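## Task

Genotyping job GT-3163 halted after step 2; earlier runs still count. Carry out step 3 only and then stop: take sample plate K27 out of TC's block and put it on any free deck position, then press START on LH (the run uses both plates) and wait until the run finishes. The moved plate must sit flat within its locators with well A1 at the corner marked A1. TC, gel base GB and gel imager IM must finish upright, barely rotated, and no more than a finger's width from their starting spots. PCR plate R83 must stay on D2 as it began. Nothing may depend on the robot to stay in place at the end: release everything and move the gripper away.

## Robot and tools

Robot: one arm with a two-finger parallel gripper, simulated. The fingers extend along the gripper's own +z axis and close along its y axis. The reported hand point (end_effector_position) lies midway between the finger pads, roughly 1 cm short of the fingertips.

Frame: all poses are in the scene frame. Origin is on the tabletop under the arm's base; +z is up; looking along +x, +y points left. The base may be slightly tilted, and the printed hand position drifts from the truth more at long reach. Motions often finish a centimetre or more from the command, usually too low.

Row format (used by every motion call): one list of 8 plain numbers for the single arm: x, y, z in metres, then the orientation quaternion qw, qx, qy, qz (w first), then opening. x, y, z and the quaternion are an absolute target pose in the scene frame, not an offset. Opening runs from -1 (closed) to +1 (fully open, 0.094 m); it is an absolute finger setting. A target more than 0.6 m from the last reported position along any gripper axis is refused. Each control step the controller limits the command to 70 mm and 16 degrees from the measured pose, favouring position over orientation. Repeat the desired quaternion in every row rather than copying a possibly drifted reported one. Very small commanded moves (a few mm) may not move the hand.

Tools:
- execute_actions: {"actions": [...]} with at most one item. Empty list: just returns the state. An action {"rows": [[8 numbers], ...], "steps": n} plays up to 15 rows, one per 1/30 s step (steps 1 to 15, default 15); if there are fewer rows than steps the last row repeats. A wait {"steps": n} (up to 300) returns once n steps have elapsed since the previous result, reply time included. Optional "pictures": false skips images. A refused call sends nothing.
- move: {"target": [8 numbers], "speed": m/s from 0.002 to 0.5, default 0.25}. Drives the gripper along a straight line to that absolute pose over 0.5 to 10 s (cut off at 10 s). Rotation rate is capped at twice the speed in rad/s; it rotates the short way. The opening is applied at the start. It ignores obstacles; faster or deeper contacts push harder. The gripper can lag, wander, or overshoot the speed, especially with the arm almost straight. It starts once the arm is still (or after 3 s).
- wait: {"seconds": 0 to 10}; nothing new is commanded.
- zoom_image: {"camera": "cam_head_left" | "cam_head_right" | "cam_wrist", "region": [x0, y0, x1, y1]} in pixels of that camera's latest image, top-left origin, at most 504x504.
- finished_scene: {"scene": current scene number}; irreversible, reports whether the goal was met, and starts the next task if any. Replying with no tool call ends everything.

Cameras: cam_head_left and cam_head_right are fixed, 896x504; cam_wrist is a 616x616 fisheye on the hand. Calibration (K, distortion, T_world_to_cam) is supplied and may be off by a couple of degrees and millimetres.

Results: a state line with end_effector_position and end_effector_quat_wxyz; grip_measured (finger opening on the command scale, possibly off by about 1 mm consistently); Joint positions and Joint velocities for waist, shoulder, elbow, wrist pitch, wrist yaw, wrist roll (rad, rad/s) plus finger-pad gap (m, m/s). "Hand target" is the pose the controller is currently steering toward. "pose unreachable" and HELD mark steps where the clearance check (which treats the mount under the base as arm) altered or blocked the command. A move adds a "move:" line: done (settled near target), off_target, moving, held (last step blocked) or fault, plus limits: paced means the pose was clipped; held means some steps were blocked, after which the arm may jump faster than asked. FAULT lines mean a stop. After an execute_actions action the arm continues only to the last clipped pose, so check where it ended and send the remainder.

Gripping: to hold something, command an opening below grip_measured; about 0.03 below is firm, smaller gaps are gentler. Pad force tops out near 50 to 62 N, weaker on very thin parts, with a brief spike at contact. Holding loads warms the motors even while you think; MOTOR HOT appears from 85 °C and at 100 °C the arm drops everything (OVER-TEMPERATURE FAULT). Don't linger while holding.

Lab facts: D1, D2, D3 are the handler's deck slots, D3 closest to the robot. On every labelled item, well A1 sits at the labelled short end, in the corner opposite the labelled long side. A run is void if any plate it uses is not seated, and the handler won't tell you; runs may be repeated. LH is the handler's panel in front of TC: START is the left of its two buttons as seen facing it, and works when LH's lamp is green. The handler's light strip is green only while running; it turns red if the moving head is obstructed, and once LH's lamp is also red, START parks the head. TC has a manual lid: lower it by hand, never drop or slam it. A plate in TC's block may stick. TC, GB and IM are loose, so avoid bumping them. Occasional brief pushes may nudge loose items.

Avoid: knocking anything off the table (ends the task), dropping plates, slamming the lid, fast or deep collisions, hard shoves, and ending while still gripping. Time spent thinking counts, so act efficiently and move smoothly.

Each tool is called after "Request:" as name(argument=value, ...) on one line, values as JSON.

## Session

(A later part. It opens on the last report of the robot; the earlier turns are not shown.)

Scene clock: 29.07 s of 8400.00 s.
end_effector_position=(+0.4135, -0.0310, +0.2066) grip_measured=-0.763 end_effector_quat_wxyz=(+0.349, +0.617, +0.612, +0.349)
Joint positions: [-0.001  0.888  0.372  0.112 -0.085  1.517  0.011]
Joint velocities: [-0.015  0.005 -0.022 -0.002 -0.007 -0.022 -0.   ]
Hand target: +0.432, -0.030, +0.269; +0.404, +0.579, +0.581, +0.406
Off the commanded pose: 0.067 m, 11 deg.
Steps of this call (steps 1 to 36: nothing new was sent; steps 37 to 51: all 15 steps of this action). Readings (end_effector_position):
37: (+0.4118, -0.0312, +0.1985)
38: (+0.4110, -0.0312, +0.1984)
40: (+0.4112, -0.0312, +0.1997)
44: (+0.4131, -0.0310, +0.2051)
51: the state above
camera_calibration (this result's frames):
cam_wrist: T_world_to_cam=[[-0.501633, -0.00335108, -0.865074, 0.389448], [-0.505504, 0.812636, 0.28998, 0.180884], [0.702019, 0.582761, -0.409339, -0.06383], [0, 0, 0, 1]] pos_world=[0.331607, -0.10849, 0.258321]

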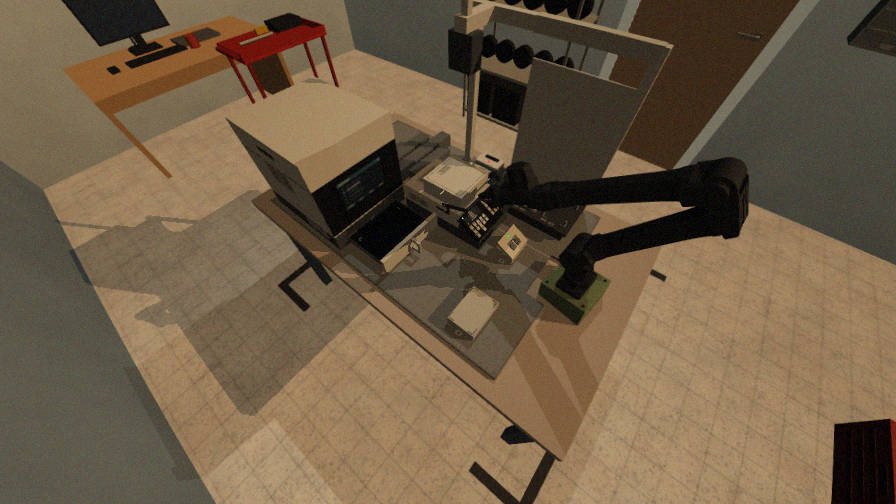

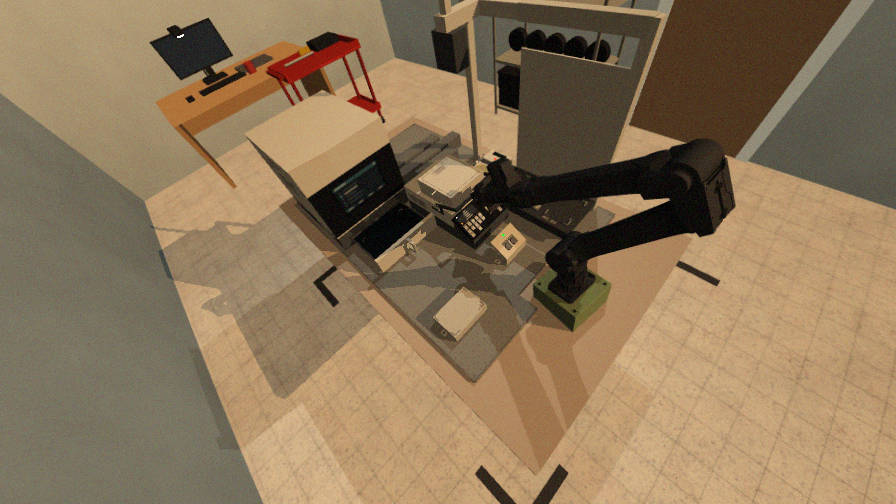

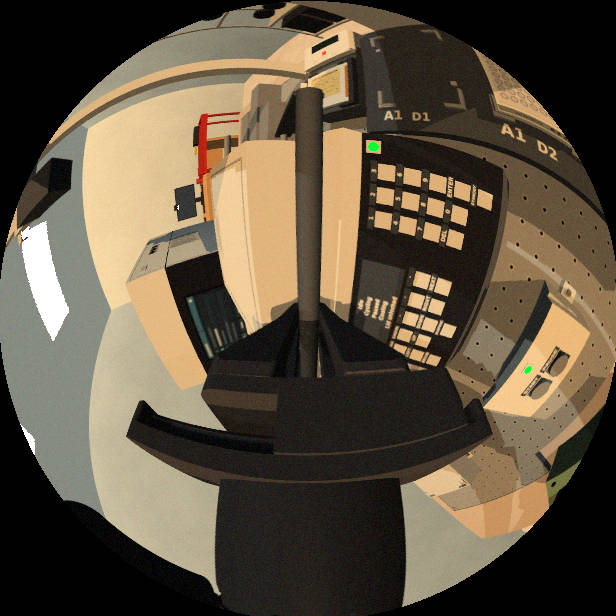

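Request:
execute_actions(actions=[{"rows":[[0.435,-0.03,0.275,0.354,0.612,0.612,0.354,-0.8],[0.435,-0.03,0.275,0.33,0.625,0.625,0.33,-0.8],[0.435,-0.03,0.275,0.3,0.64,0.64,0.3,-0.8],[0.435,-0.03,0.275,0.3,0.64,0.64,0.3,-0.8],[0.435,-0.03,0.275,0.242,0.664,0.664,0.242,-0.8]]}], pictures=false)

Request:
execute_actions(actions=[{"rows":[[0.44,-0.03,0.285,0.183,0.683,0.683,0.183,-0.8]]}])

Scene clock: 31.13 s of 8400.00 s.
end_effector_position=(+0.4267, -0.0312, +0.2353) grip_measured=-0.762 end_effector_quat_wxyz=(+0.224, +0.674, +0.667, +0.225)
Joint positions: [ 0.021  0.956  0.712 -0.545 -0.041  1.508  0.011]
Joint velocities: [ 0.005  0.005 -0.012 -0.002 -0.007 -0.051  0.   ]
Hand target: +0.433, -0.030, +0.274; +0.244, +0.665, +0.664, +0.241
Off the commanded pose: 0.041 m, 3 deg.
Steps of this call (steps 1 to 47: nothing new was sent; steps 48 to 62: all 15 steps of this action). Readings (end_effector_position):
48: (+0.4121, -0.0314, +0.2045)
49: (+0.4121, -0.0314, +0.2047)
51: (+0.4143, -0.0313, +0.2113)
55: (+0.4251, -0.0311, +0.2328)
62: the state above

Scene clock: 31.63 s of 8400.00 s.
end_effector_position=(+0.4385, -0.0311, +0.2504) grip_measured=-0.762 end_effector_quat_wxyz=(+0.171, +0.689, +0.683, +0.174)
Joint positions: [ 0.03   1.048  0.877 -0.773 -0.028  1.508  0.011]
Joint velocities: [ 0.005  0.005  0.012 -0.007 -0.022 -0.066  0.   ]
Hand target: +0.439, -0.030, +0.284; +0.184, +0.683, +0.683, +0.183
Off the commanded pose: 0.035 m, 2 deg.
Steps of this call (steps 1 to 15: all 15 steps of this action). Readings (end_effector_position):
1: (+0.4265, -0.0313, +0.2362)
2: (+0.4276, -0.0312, +0.2368)
4: (+0.4350, -0.0311, +0.2462)
8: (+0.4385, -0.0311, +0.2505)
15: the state above
camera_calibration (this result's frames):
cam_wrist: T_world_to_cam=[[-0.87507, -0.000117627, -0.483997, 0.508251], [-0.283961, 0.809929, 0.513207, 0.0278012], [0.391943, 0.586528, -0.708777, 0.147658], [0, 0, 0, 1]] pos_world=[0.394776, -0.109063, 0.336381]

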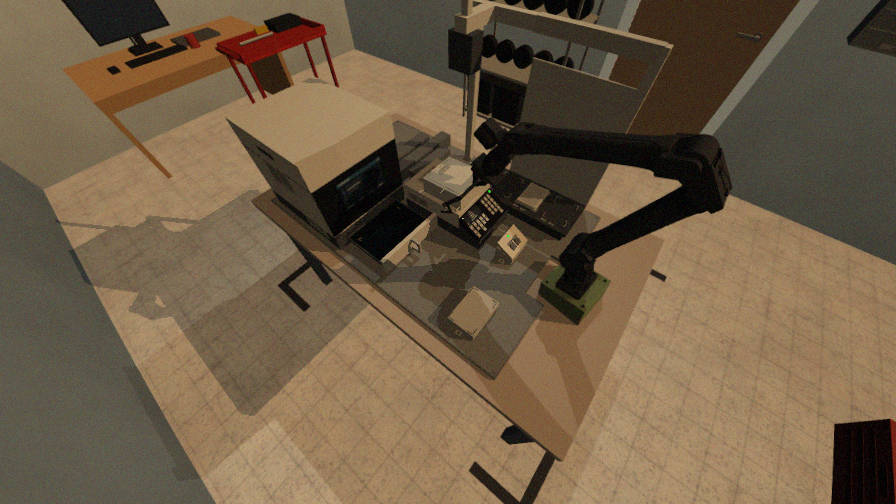

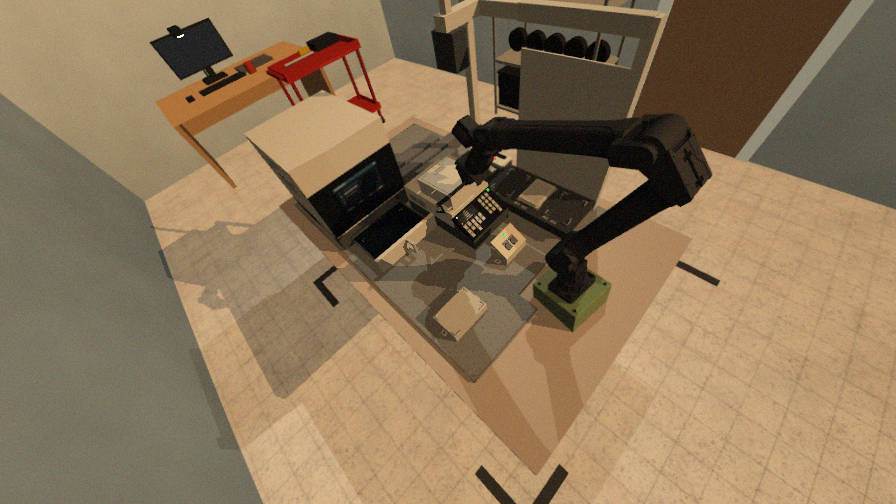

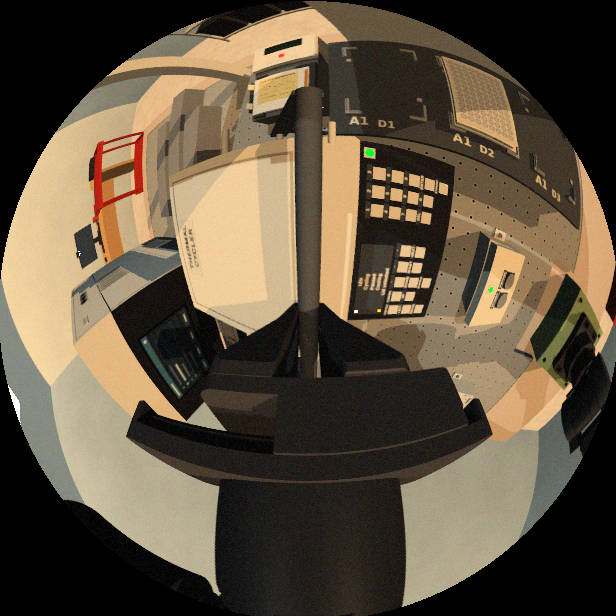

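Request:
move(target=[0.505,-0.03,0.32,0.1,0.7,0.7,0.1,-0.79], speed=0.08)

Request:
move(target=[0.54,-0.03,0.37,0.1,0.7,0.7,0.1,-0.8], speed=0.08)

Scene clock: 34.37 s of 8400.00 s.
end_effector_position=(+0.4708, -0.0310, +0.2782) grip_measured=-0.761 end_effector_quat_wxyz=(+0.061, +0.706, +0.703, +0.064)
Joint positions: [ 0.047  1.293  1.244 -1.209 -0.002  1.513  0.011]
Joint velocities: [-0.015 -0.005  0.007 -0.002  0.022 -0.007  0.   ]
Hand target: +0.500, -0.031, +0.321; +0.101, +0.700, +0.700, +0.099
Off the commanded pose: 0.054 m, 6 deg.
move: off_target
camera_calibration (this result's frames):
cam_wrist: T_world_to_cam=[[-0.982025, -0.00583897, -0.188663, 0.518], [-0.115716, 0.808284, 0.57731, -0.0744674], [0.149122, 0.588764, -0.79443, 0.292855], [0, 0, 0, 1]] pos_world=[0.456401, -0.109207, 0.373371]

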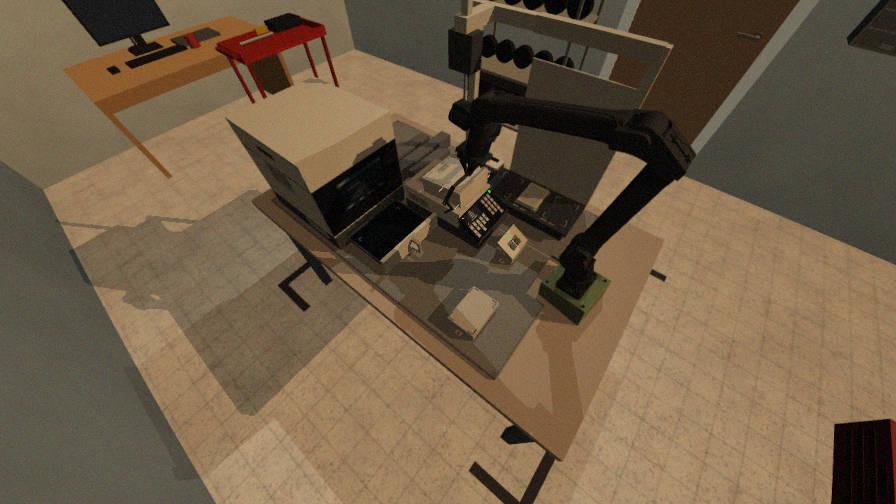

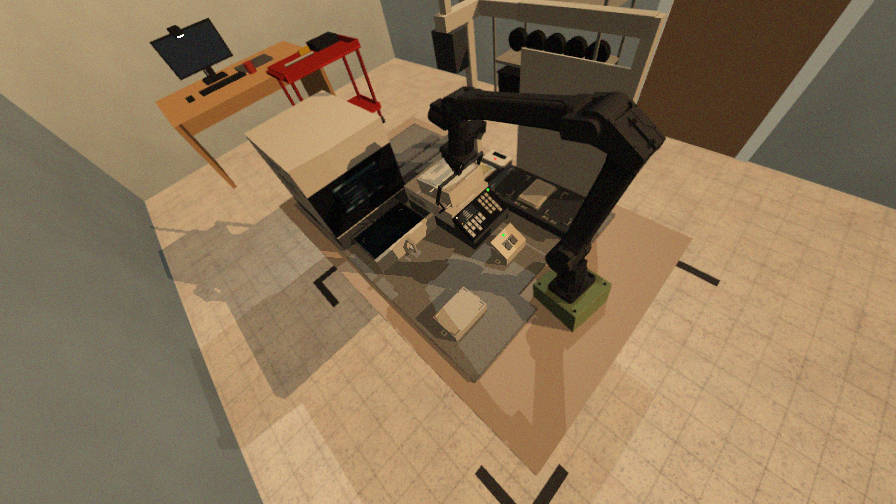

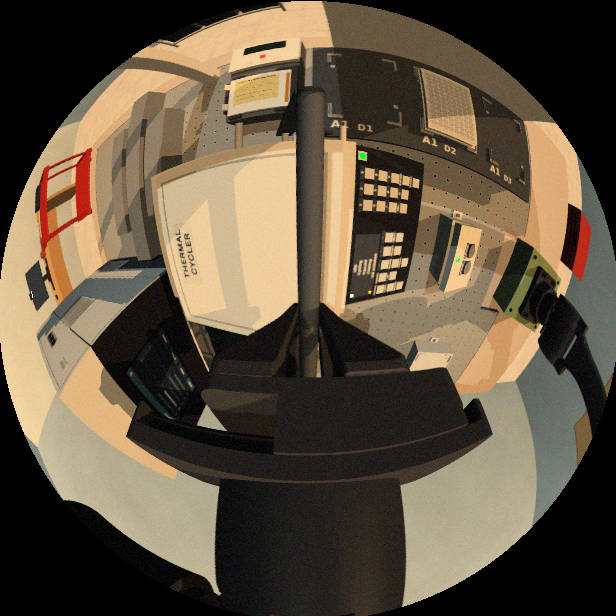

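Scene clock: 36.07 s of 8400.00 s.
end_effector_position=(+0.4798, -0.0310, +0.2854) grip_measured=-0.760 end_effector_quat_wxyz=(+0.031, +0.707, +0.705, +0.037)
Joint positions: [ 0.048  1.363  1.345 -1.321 -0.002  1.515  0.011]
Joint velocities: [ 0.005 -0.005  0.007 -0.012  0.007 -0.066 -0.   ]
Hand target: +0.519, -0.031, +0.352; +0.099, +0.700, +0.700, +0.101
Off the commanded pose: 0.104 m, 11 deg; position clipped at the last step of the last action.
move: off_target; limits=paced
camera_calibration (this result's frames):
cam_wrist: T_world_to_cam=[[-0.994077, -0.00569155, -0.108533, 0.511144], [-0.068925, 0.805133, 0.589076, -0.103517], [0.0840309, 0.593067, -0.800756, 0.330356], [0, 0, 0, 1]] pos_world=[0.473221, -0.109669, 0.38099]

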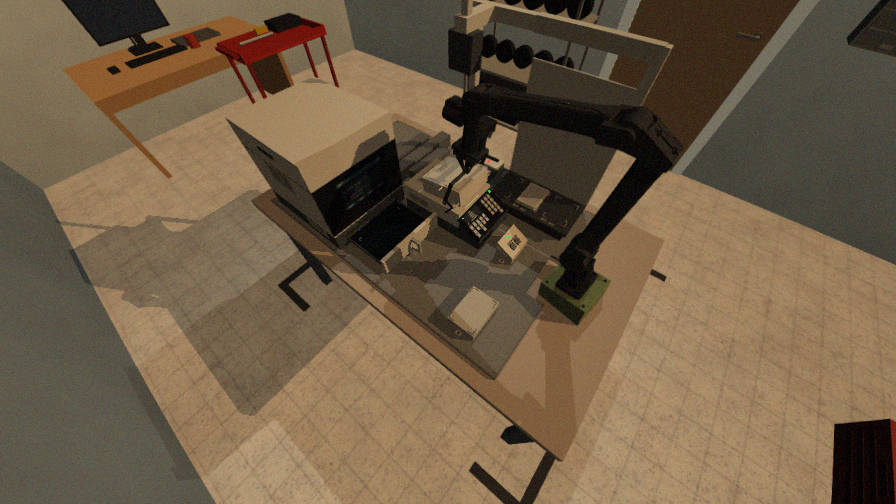

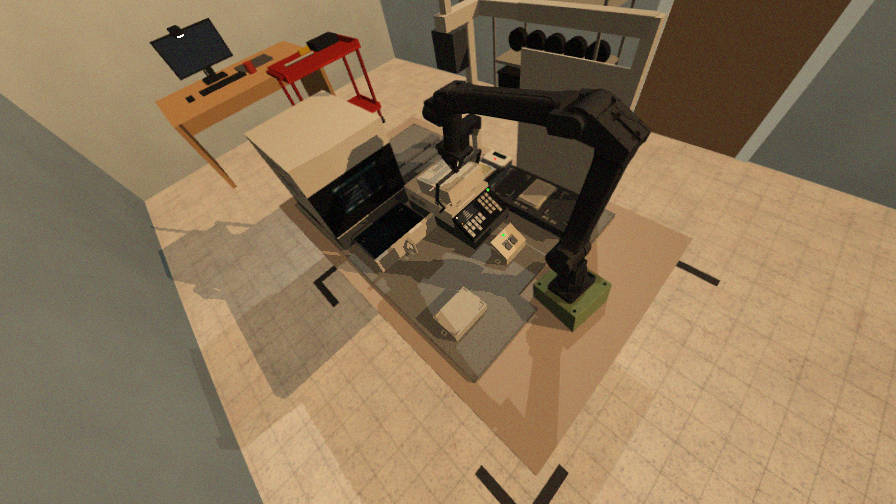

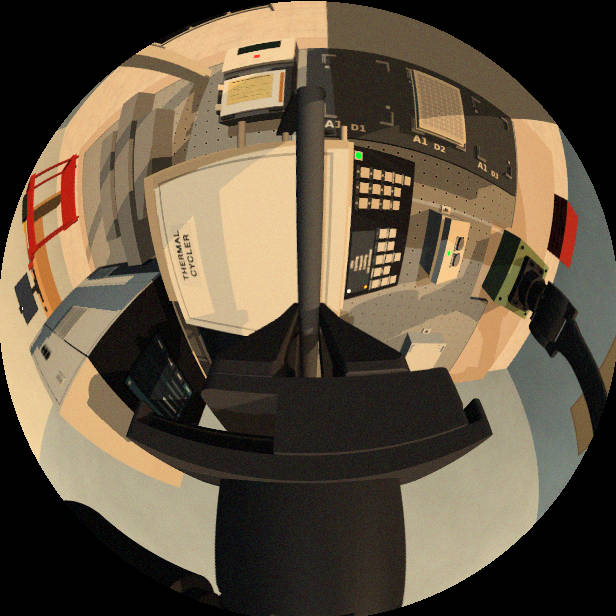

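Request:
move(target=[0.56,-0.03,0.29,0.06,0.704,0.704,0.06,-0.73], speed=0.06)

Request:
zoom_image(camera="cam_head_right", region=[390, 120, 510, 240])

Scene clock: 38.87 s of 8400.00 s.
end_effector_position=(+0.5343, -0.0310, +0.2802) grip_measured=-0.731 end_effector_quat_wxyz=(+0.038, +0.706, +0.706, +0.044)
Joint positions: [ 0.055  1.492  1.481 -1.307 -0.001  1.517  0.013]
Joint velocities: [-0.015  0.005 -0.012 -0.002  0.066 -0.037 -0.   ]
Hand target: +0.558, -0.031, +0.290; +0.060, +0.705, +0.704, +0.061
Off the commanded pose: 0.028 m, 3 deg.
move: off_target
camera_calibration (this result's frames):
cam_wrist: T_world_to_cam=[[-0.991547, -0.00955174, -0.129394, 0.569092], [-0.0843353, 0.805316, 0.586816, -0.0878077], [0.0985976, 0.592769, -0.799315, 0.313392], [0, 0, 0, 1]] pos_world=[0.525977, -0.10962, 0.375663]

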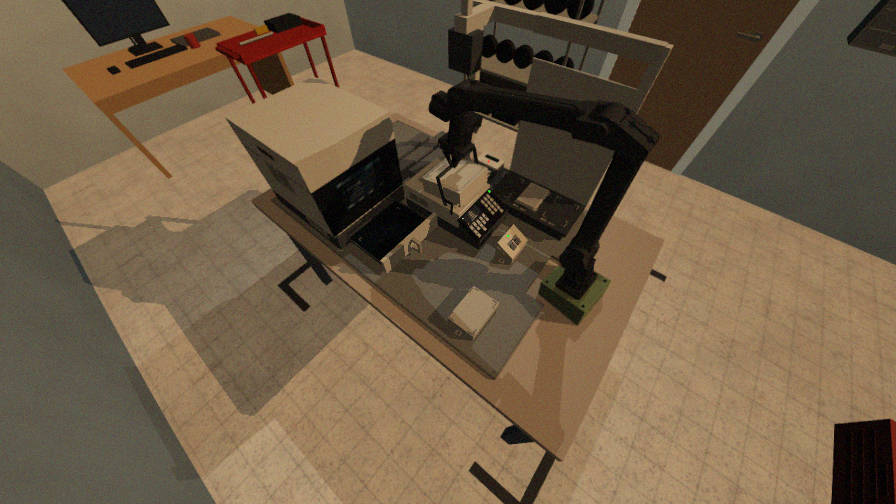

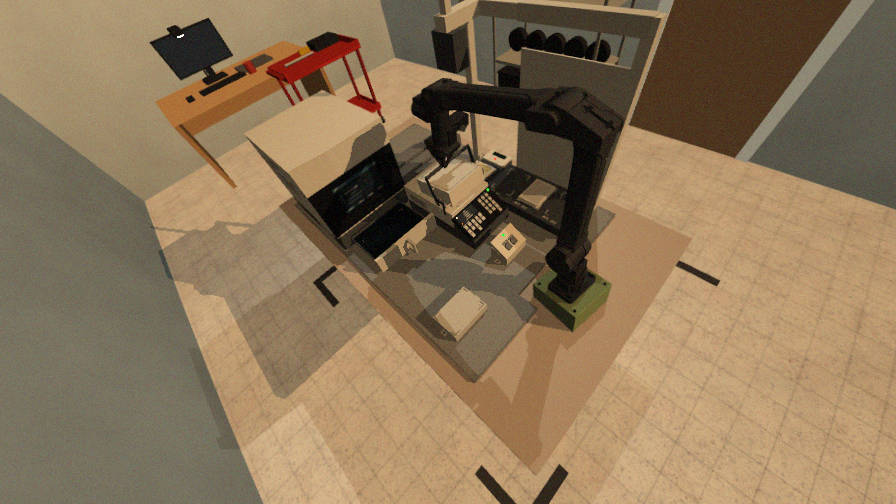

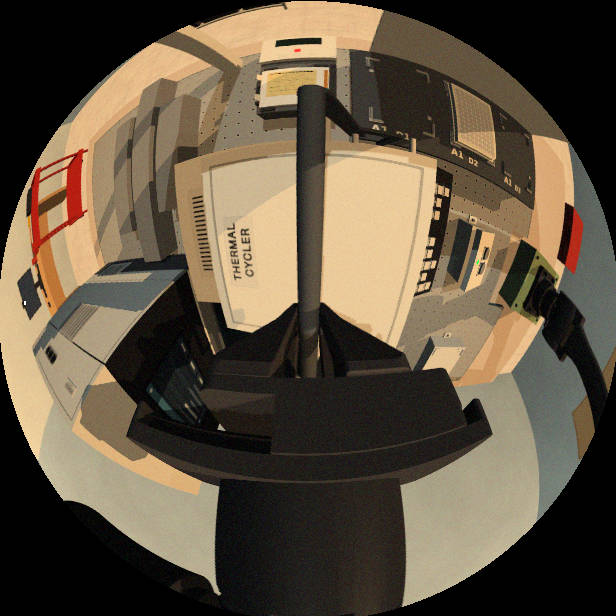

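Region (390, 120, 510, 240) of cam_head_right's 896x504 image, scaled by 4.200, with more detail than that image has.

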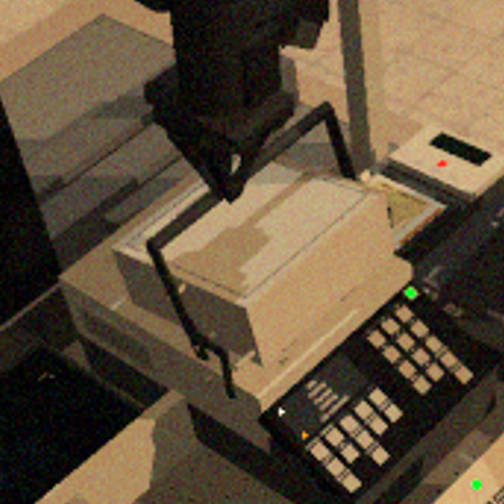

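Request:
move(target=[0.62,-0.03,0.33,0,0.707,0.707,0,-0.78], speed=0.06)

Request:
zoom_image(camera="cam_head_right", region=[390, 120, 510, 240])

Scene clock: 42.33 s of 8400.00 s.
end_effector_position=(+0.5897, -0.0307, +0.3102) grip_measured=-0.758 end_effector_quat_wxyz=(-0.034, +0.707, +0.706, -0.028)
Joint positions: [ 0.065  1.778  1.953 -1.699  0.011  1.532  0.011]
Joint velocities: [-0.005 -0.005  0.012 -0.012  0.037  0.066 -0.001]
Hand target: +0.616, -0.031, +0.330; +0.001, +0.707, +0.707, -0.000
Off the commanded pose: 0.036 m, 5 deg.
move: off_target
camera_calibration (this result's frames):
cam_wrist: T_world_to_cam=[[-0.997137, -0.00722749, 0.0752702, 0.567865], [0.0387519, 0.805925, 0.590748, -0.174785], [-0.0649318, 0.591974, -0.803337, 0.42942], [0, 0, 0, 1]] pos_world=[0.600896, -0.109237, 0.40548]

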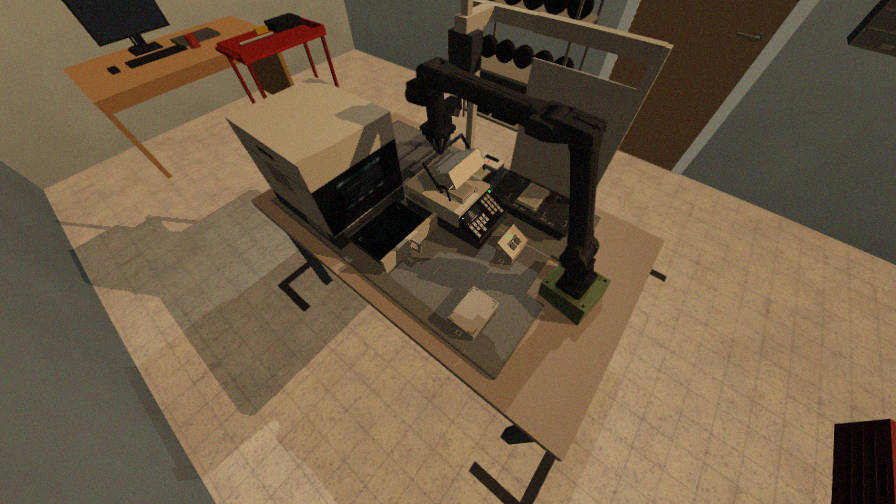

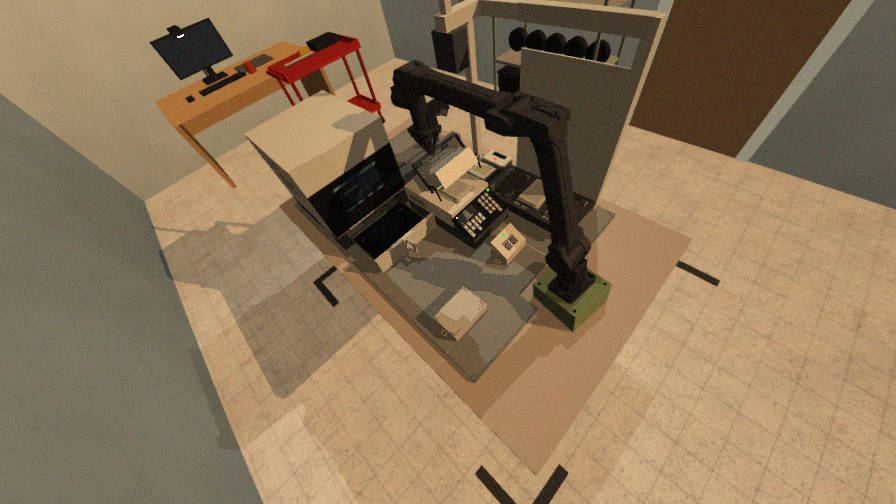

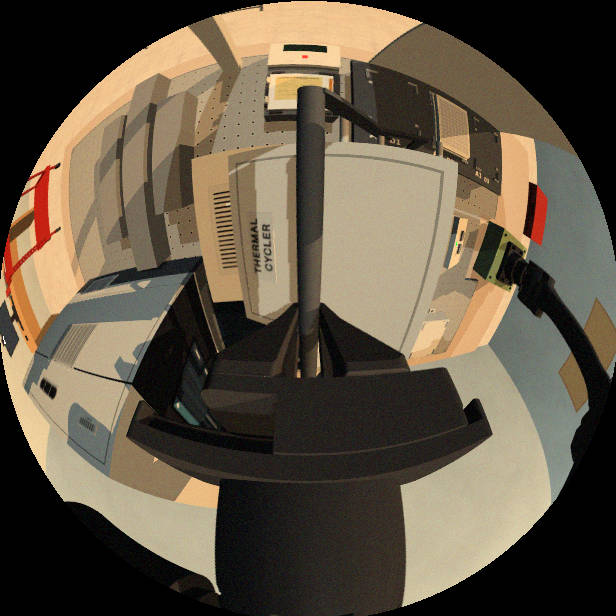

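Region (390, 120, 510, 240) of cam_head_right's 896x504 image, scaled by 4.200, with more detail than that image has.

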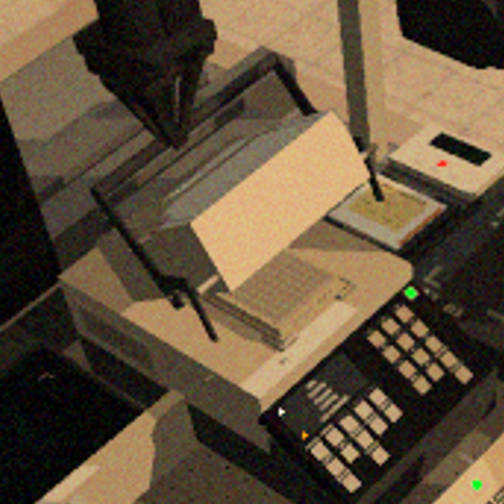

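Request:
move(target=[0.69,-0.03,0.36,0.1,0.7,0.7,0.1,-0.775], speed=0.06)

Request:
zoom_image(camera="cam_head_right", region=[380, 90, 510, 220])

Scene clock: 47.23 s of 8400.00 s.
end_effector_position=(+0.6809, -0.0307, +0.3731) grip_measured=-0.759 end_effector_quat_wxyz=(+0.105, +0.700, +0.698, +0.111)
Joint positions: [ 0.068  1.781  2.097 -1.444 -0.004  1.532  0.011]
Joint velocities: [ 0.005 -0.005 -0.002  0.002 -0.022 -0.007 -0.   ]
Hand target: +0.689, -0.031, +0.360; +0.099, +0.700, +0.699, +0.102
Off the commanded pose: 0.016 m, 1 deg.
move: off_target
camera_calibration (this result's frames):
cam_wrist: T_world_to_cam=[[-0.949399, -0.00628721, -0.314009, 0.766804], [-0.190523, 0.80636, 0.559897, -0.0478076], [0.249684, 0.591391, -0.766756, 0.258013], [0, 0, 0, 1]] pos_world=[0.654473, -0.109215, 0.465383]

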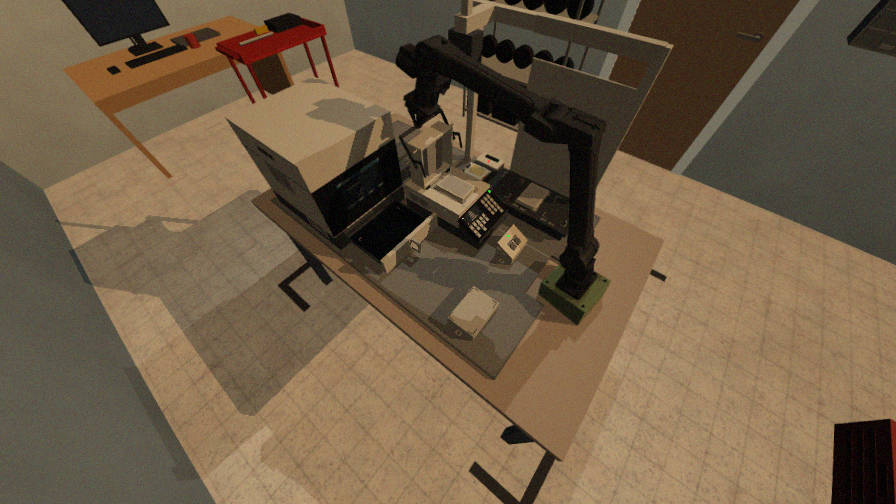

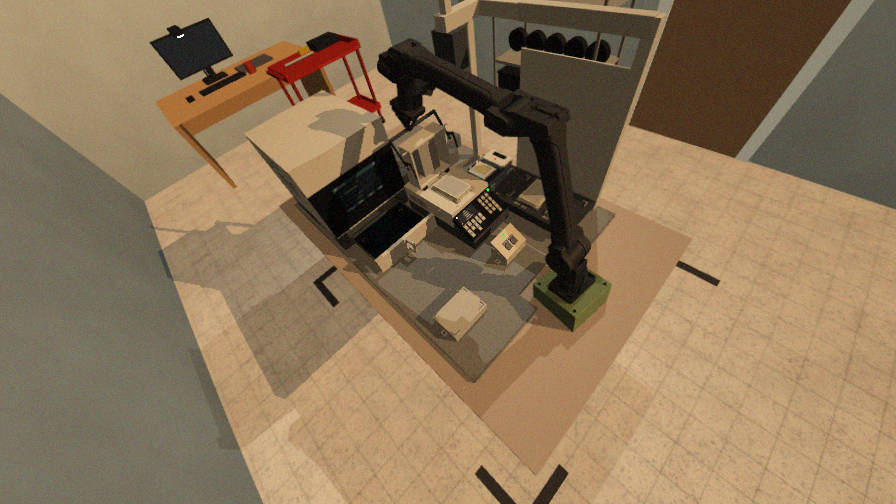

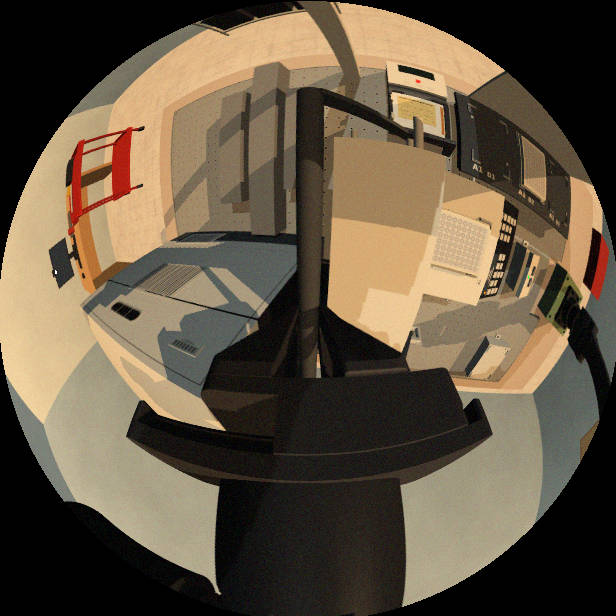

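Region (380, 90, 510, 220) of cam_head_right's 896x504 image, scaled by 3.877, with more detail than that image has.

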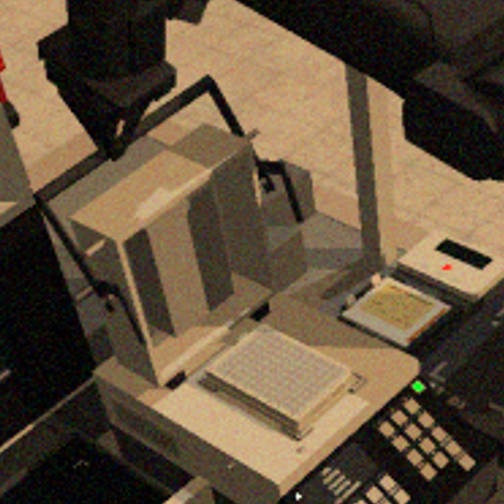

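Request:
move(target=[0.735,-0.03,0.37,0.13,0.695,0.695,0.13,-0.775], speed=0.04)

Scene clock: 49.60 s of 8400.00 s.
end_effector_position=(+0.7066, -0.0306, +0.3531) grip_measured=-0.759 end_effector_quat_wxyz=(+0.099, +0.700, +0.699, +0.106)
Joint positions: [ 0.069  1.872  2.187 -1.46  -0.004  1.532  0.011]
Joint velocities: [-0.005 -0.015 -0.017 -0.002 -0.007 -0.007  0.   ]
Hand target: +0.732, -0.031, +0.370; +0.130, +0.695, +0.695, +0.131
Off the commanded pose: 0.033 m, 5 deg.
move: off_target
camera_calibration (this result's frames):
cam_wrist: T_world_to_cam=[[-0.954168, -0.0073628, -0.299179, 0.782996], [-0.182965, 0.805456, 0.563706, -0.0385507], [0.236825, 0.59261, -0.769888, 0.246421], [0, 0, 0, 1]] pos_world=[0.681698, -0.109216, 0.445704]

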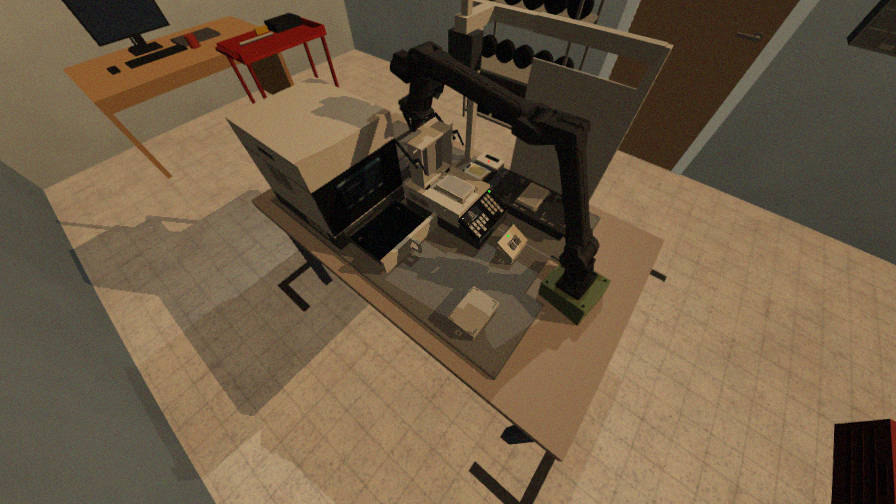

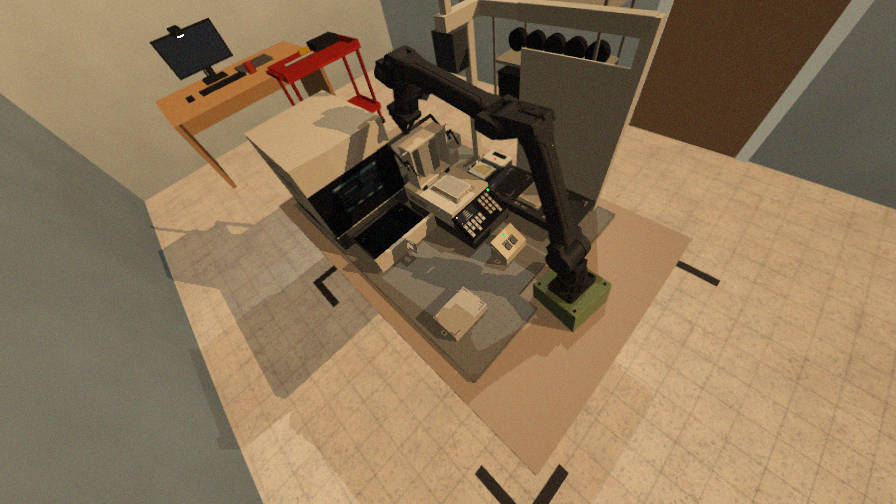

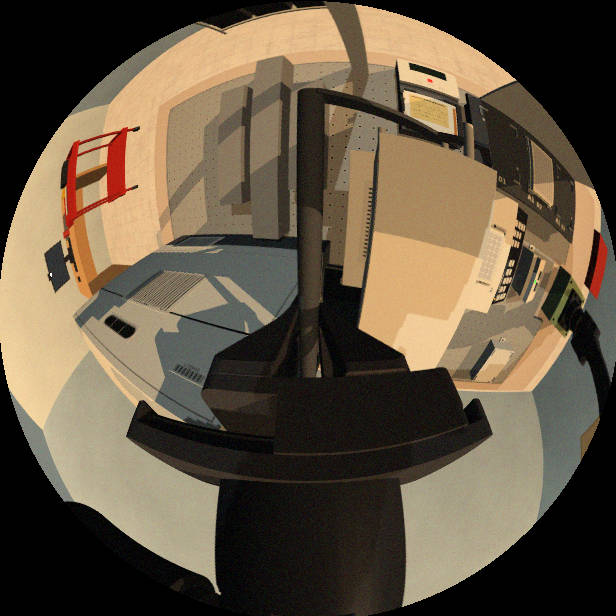

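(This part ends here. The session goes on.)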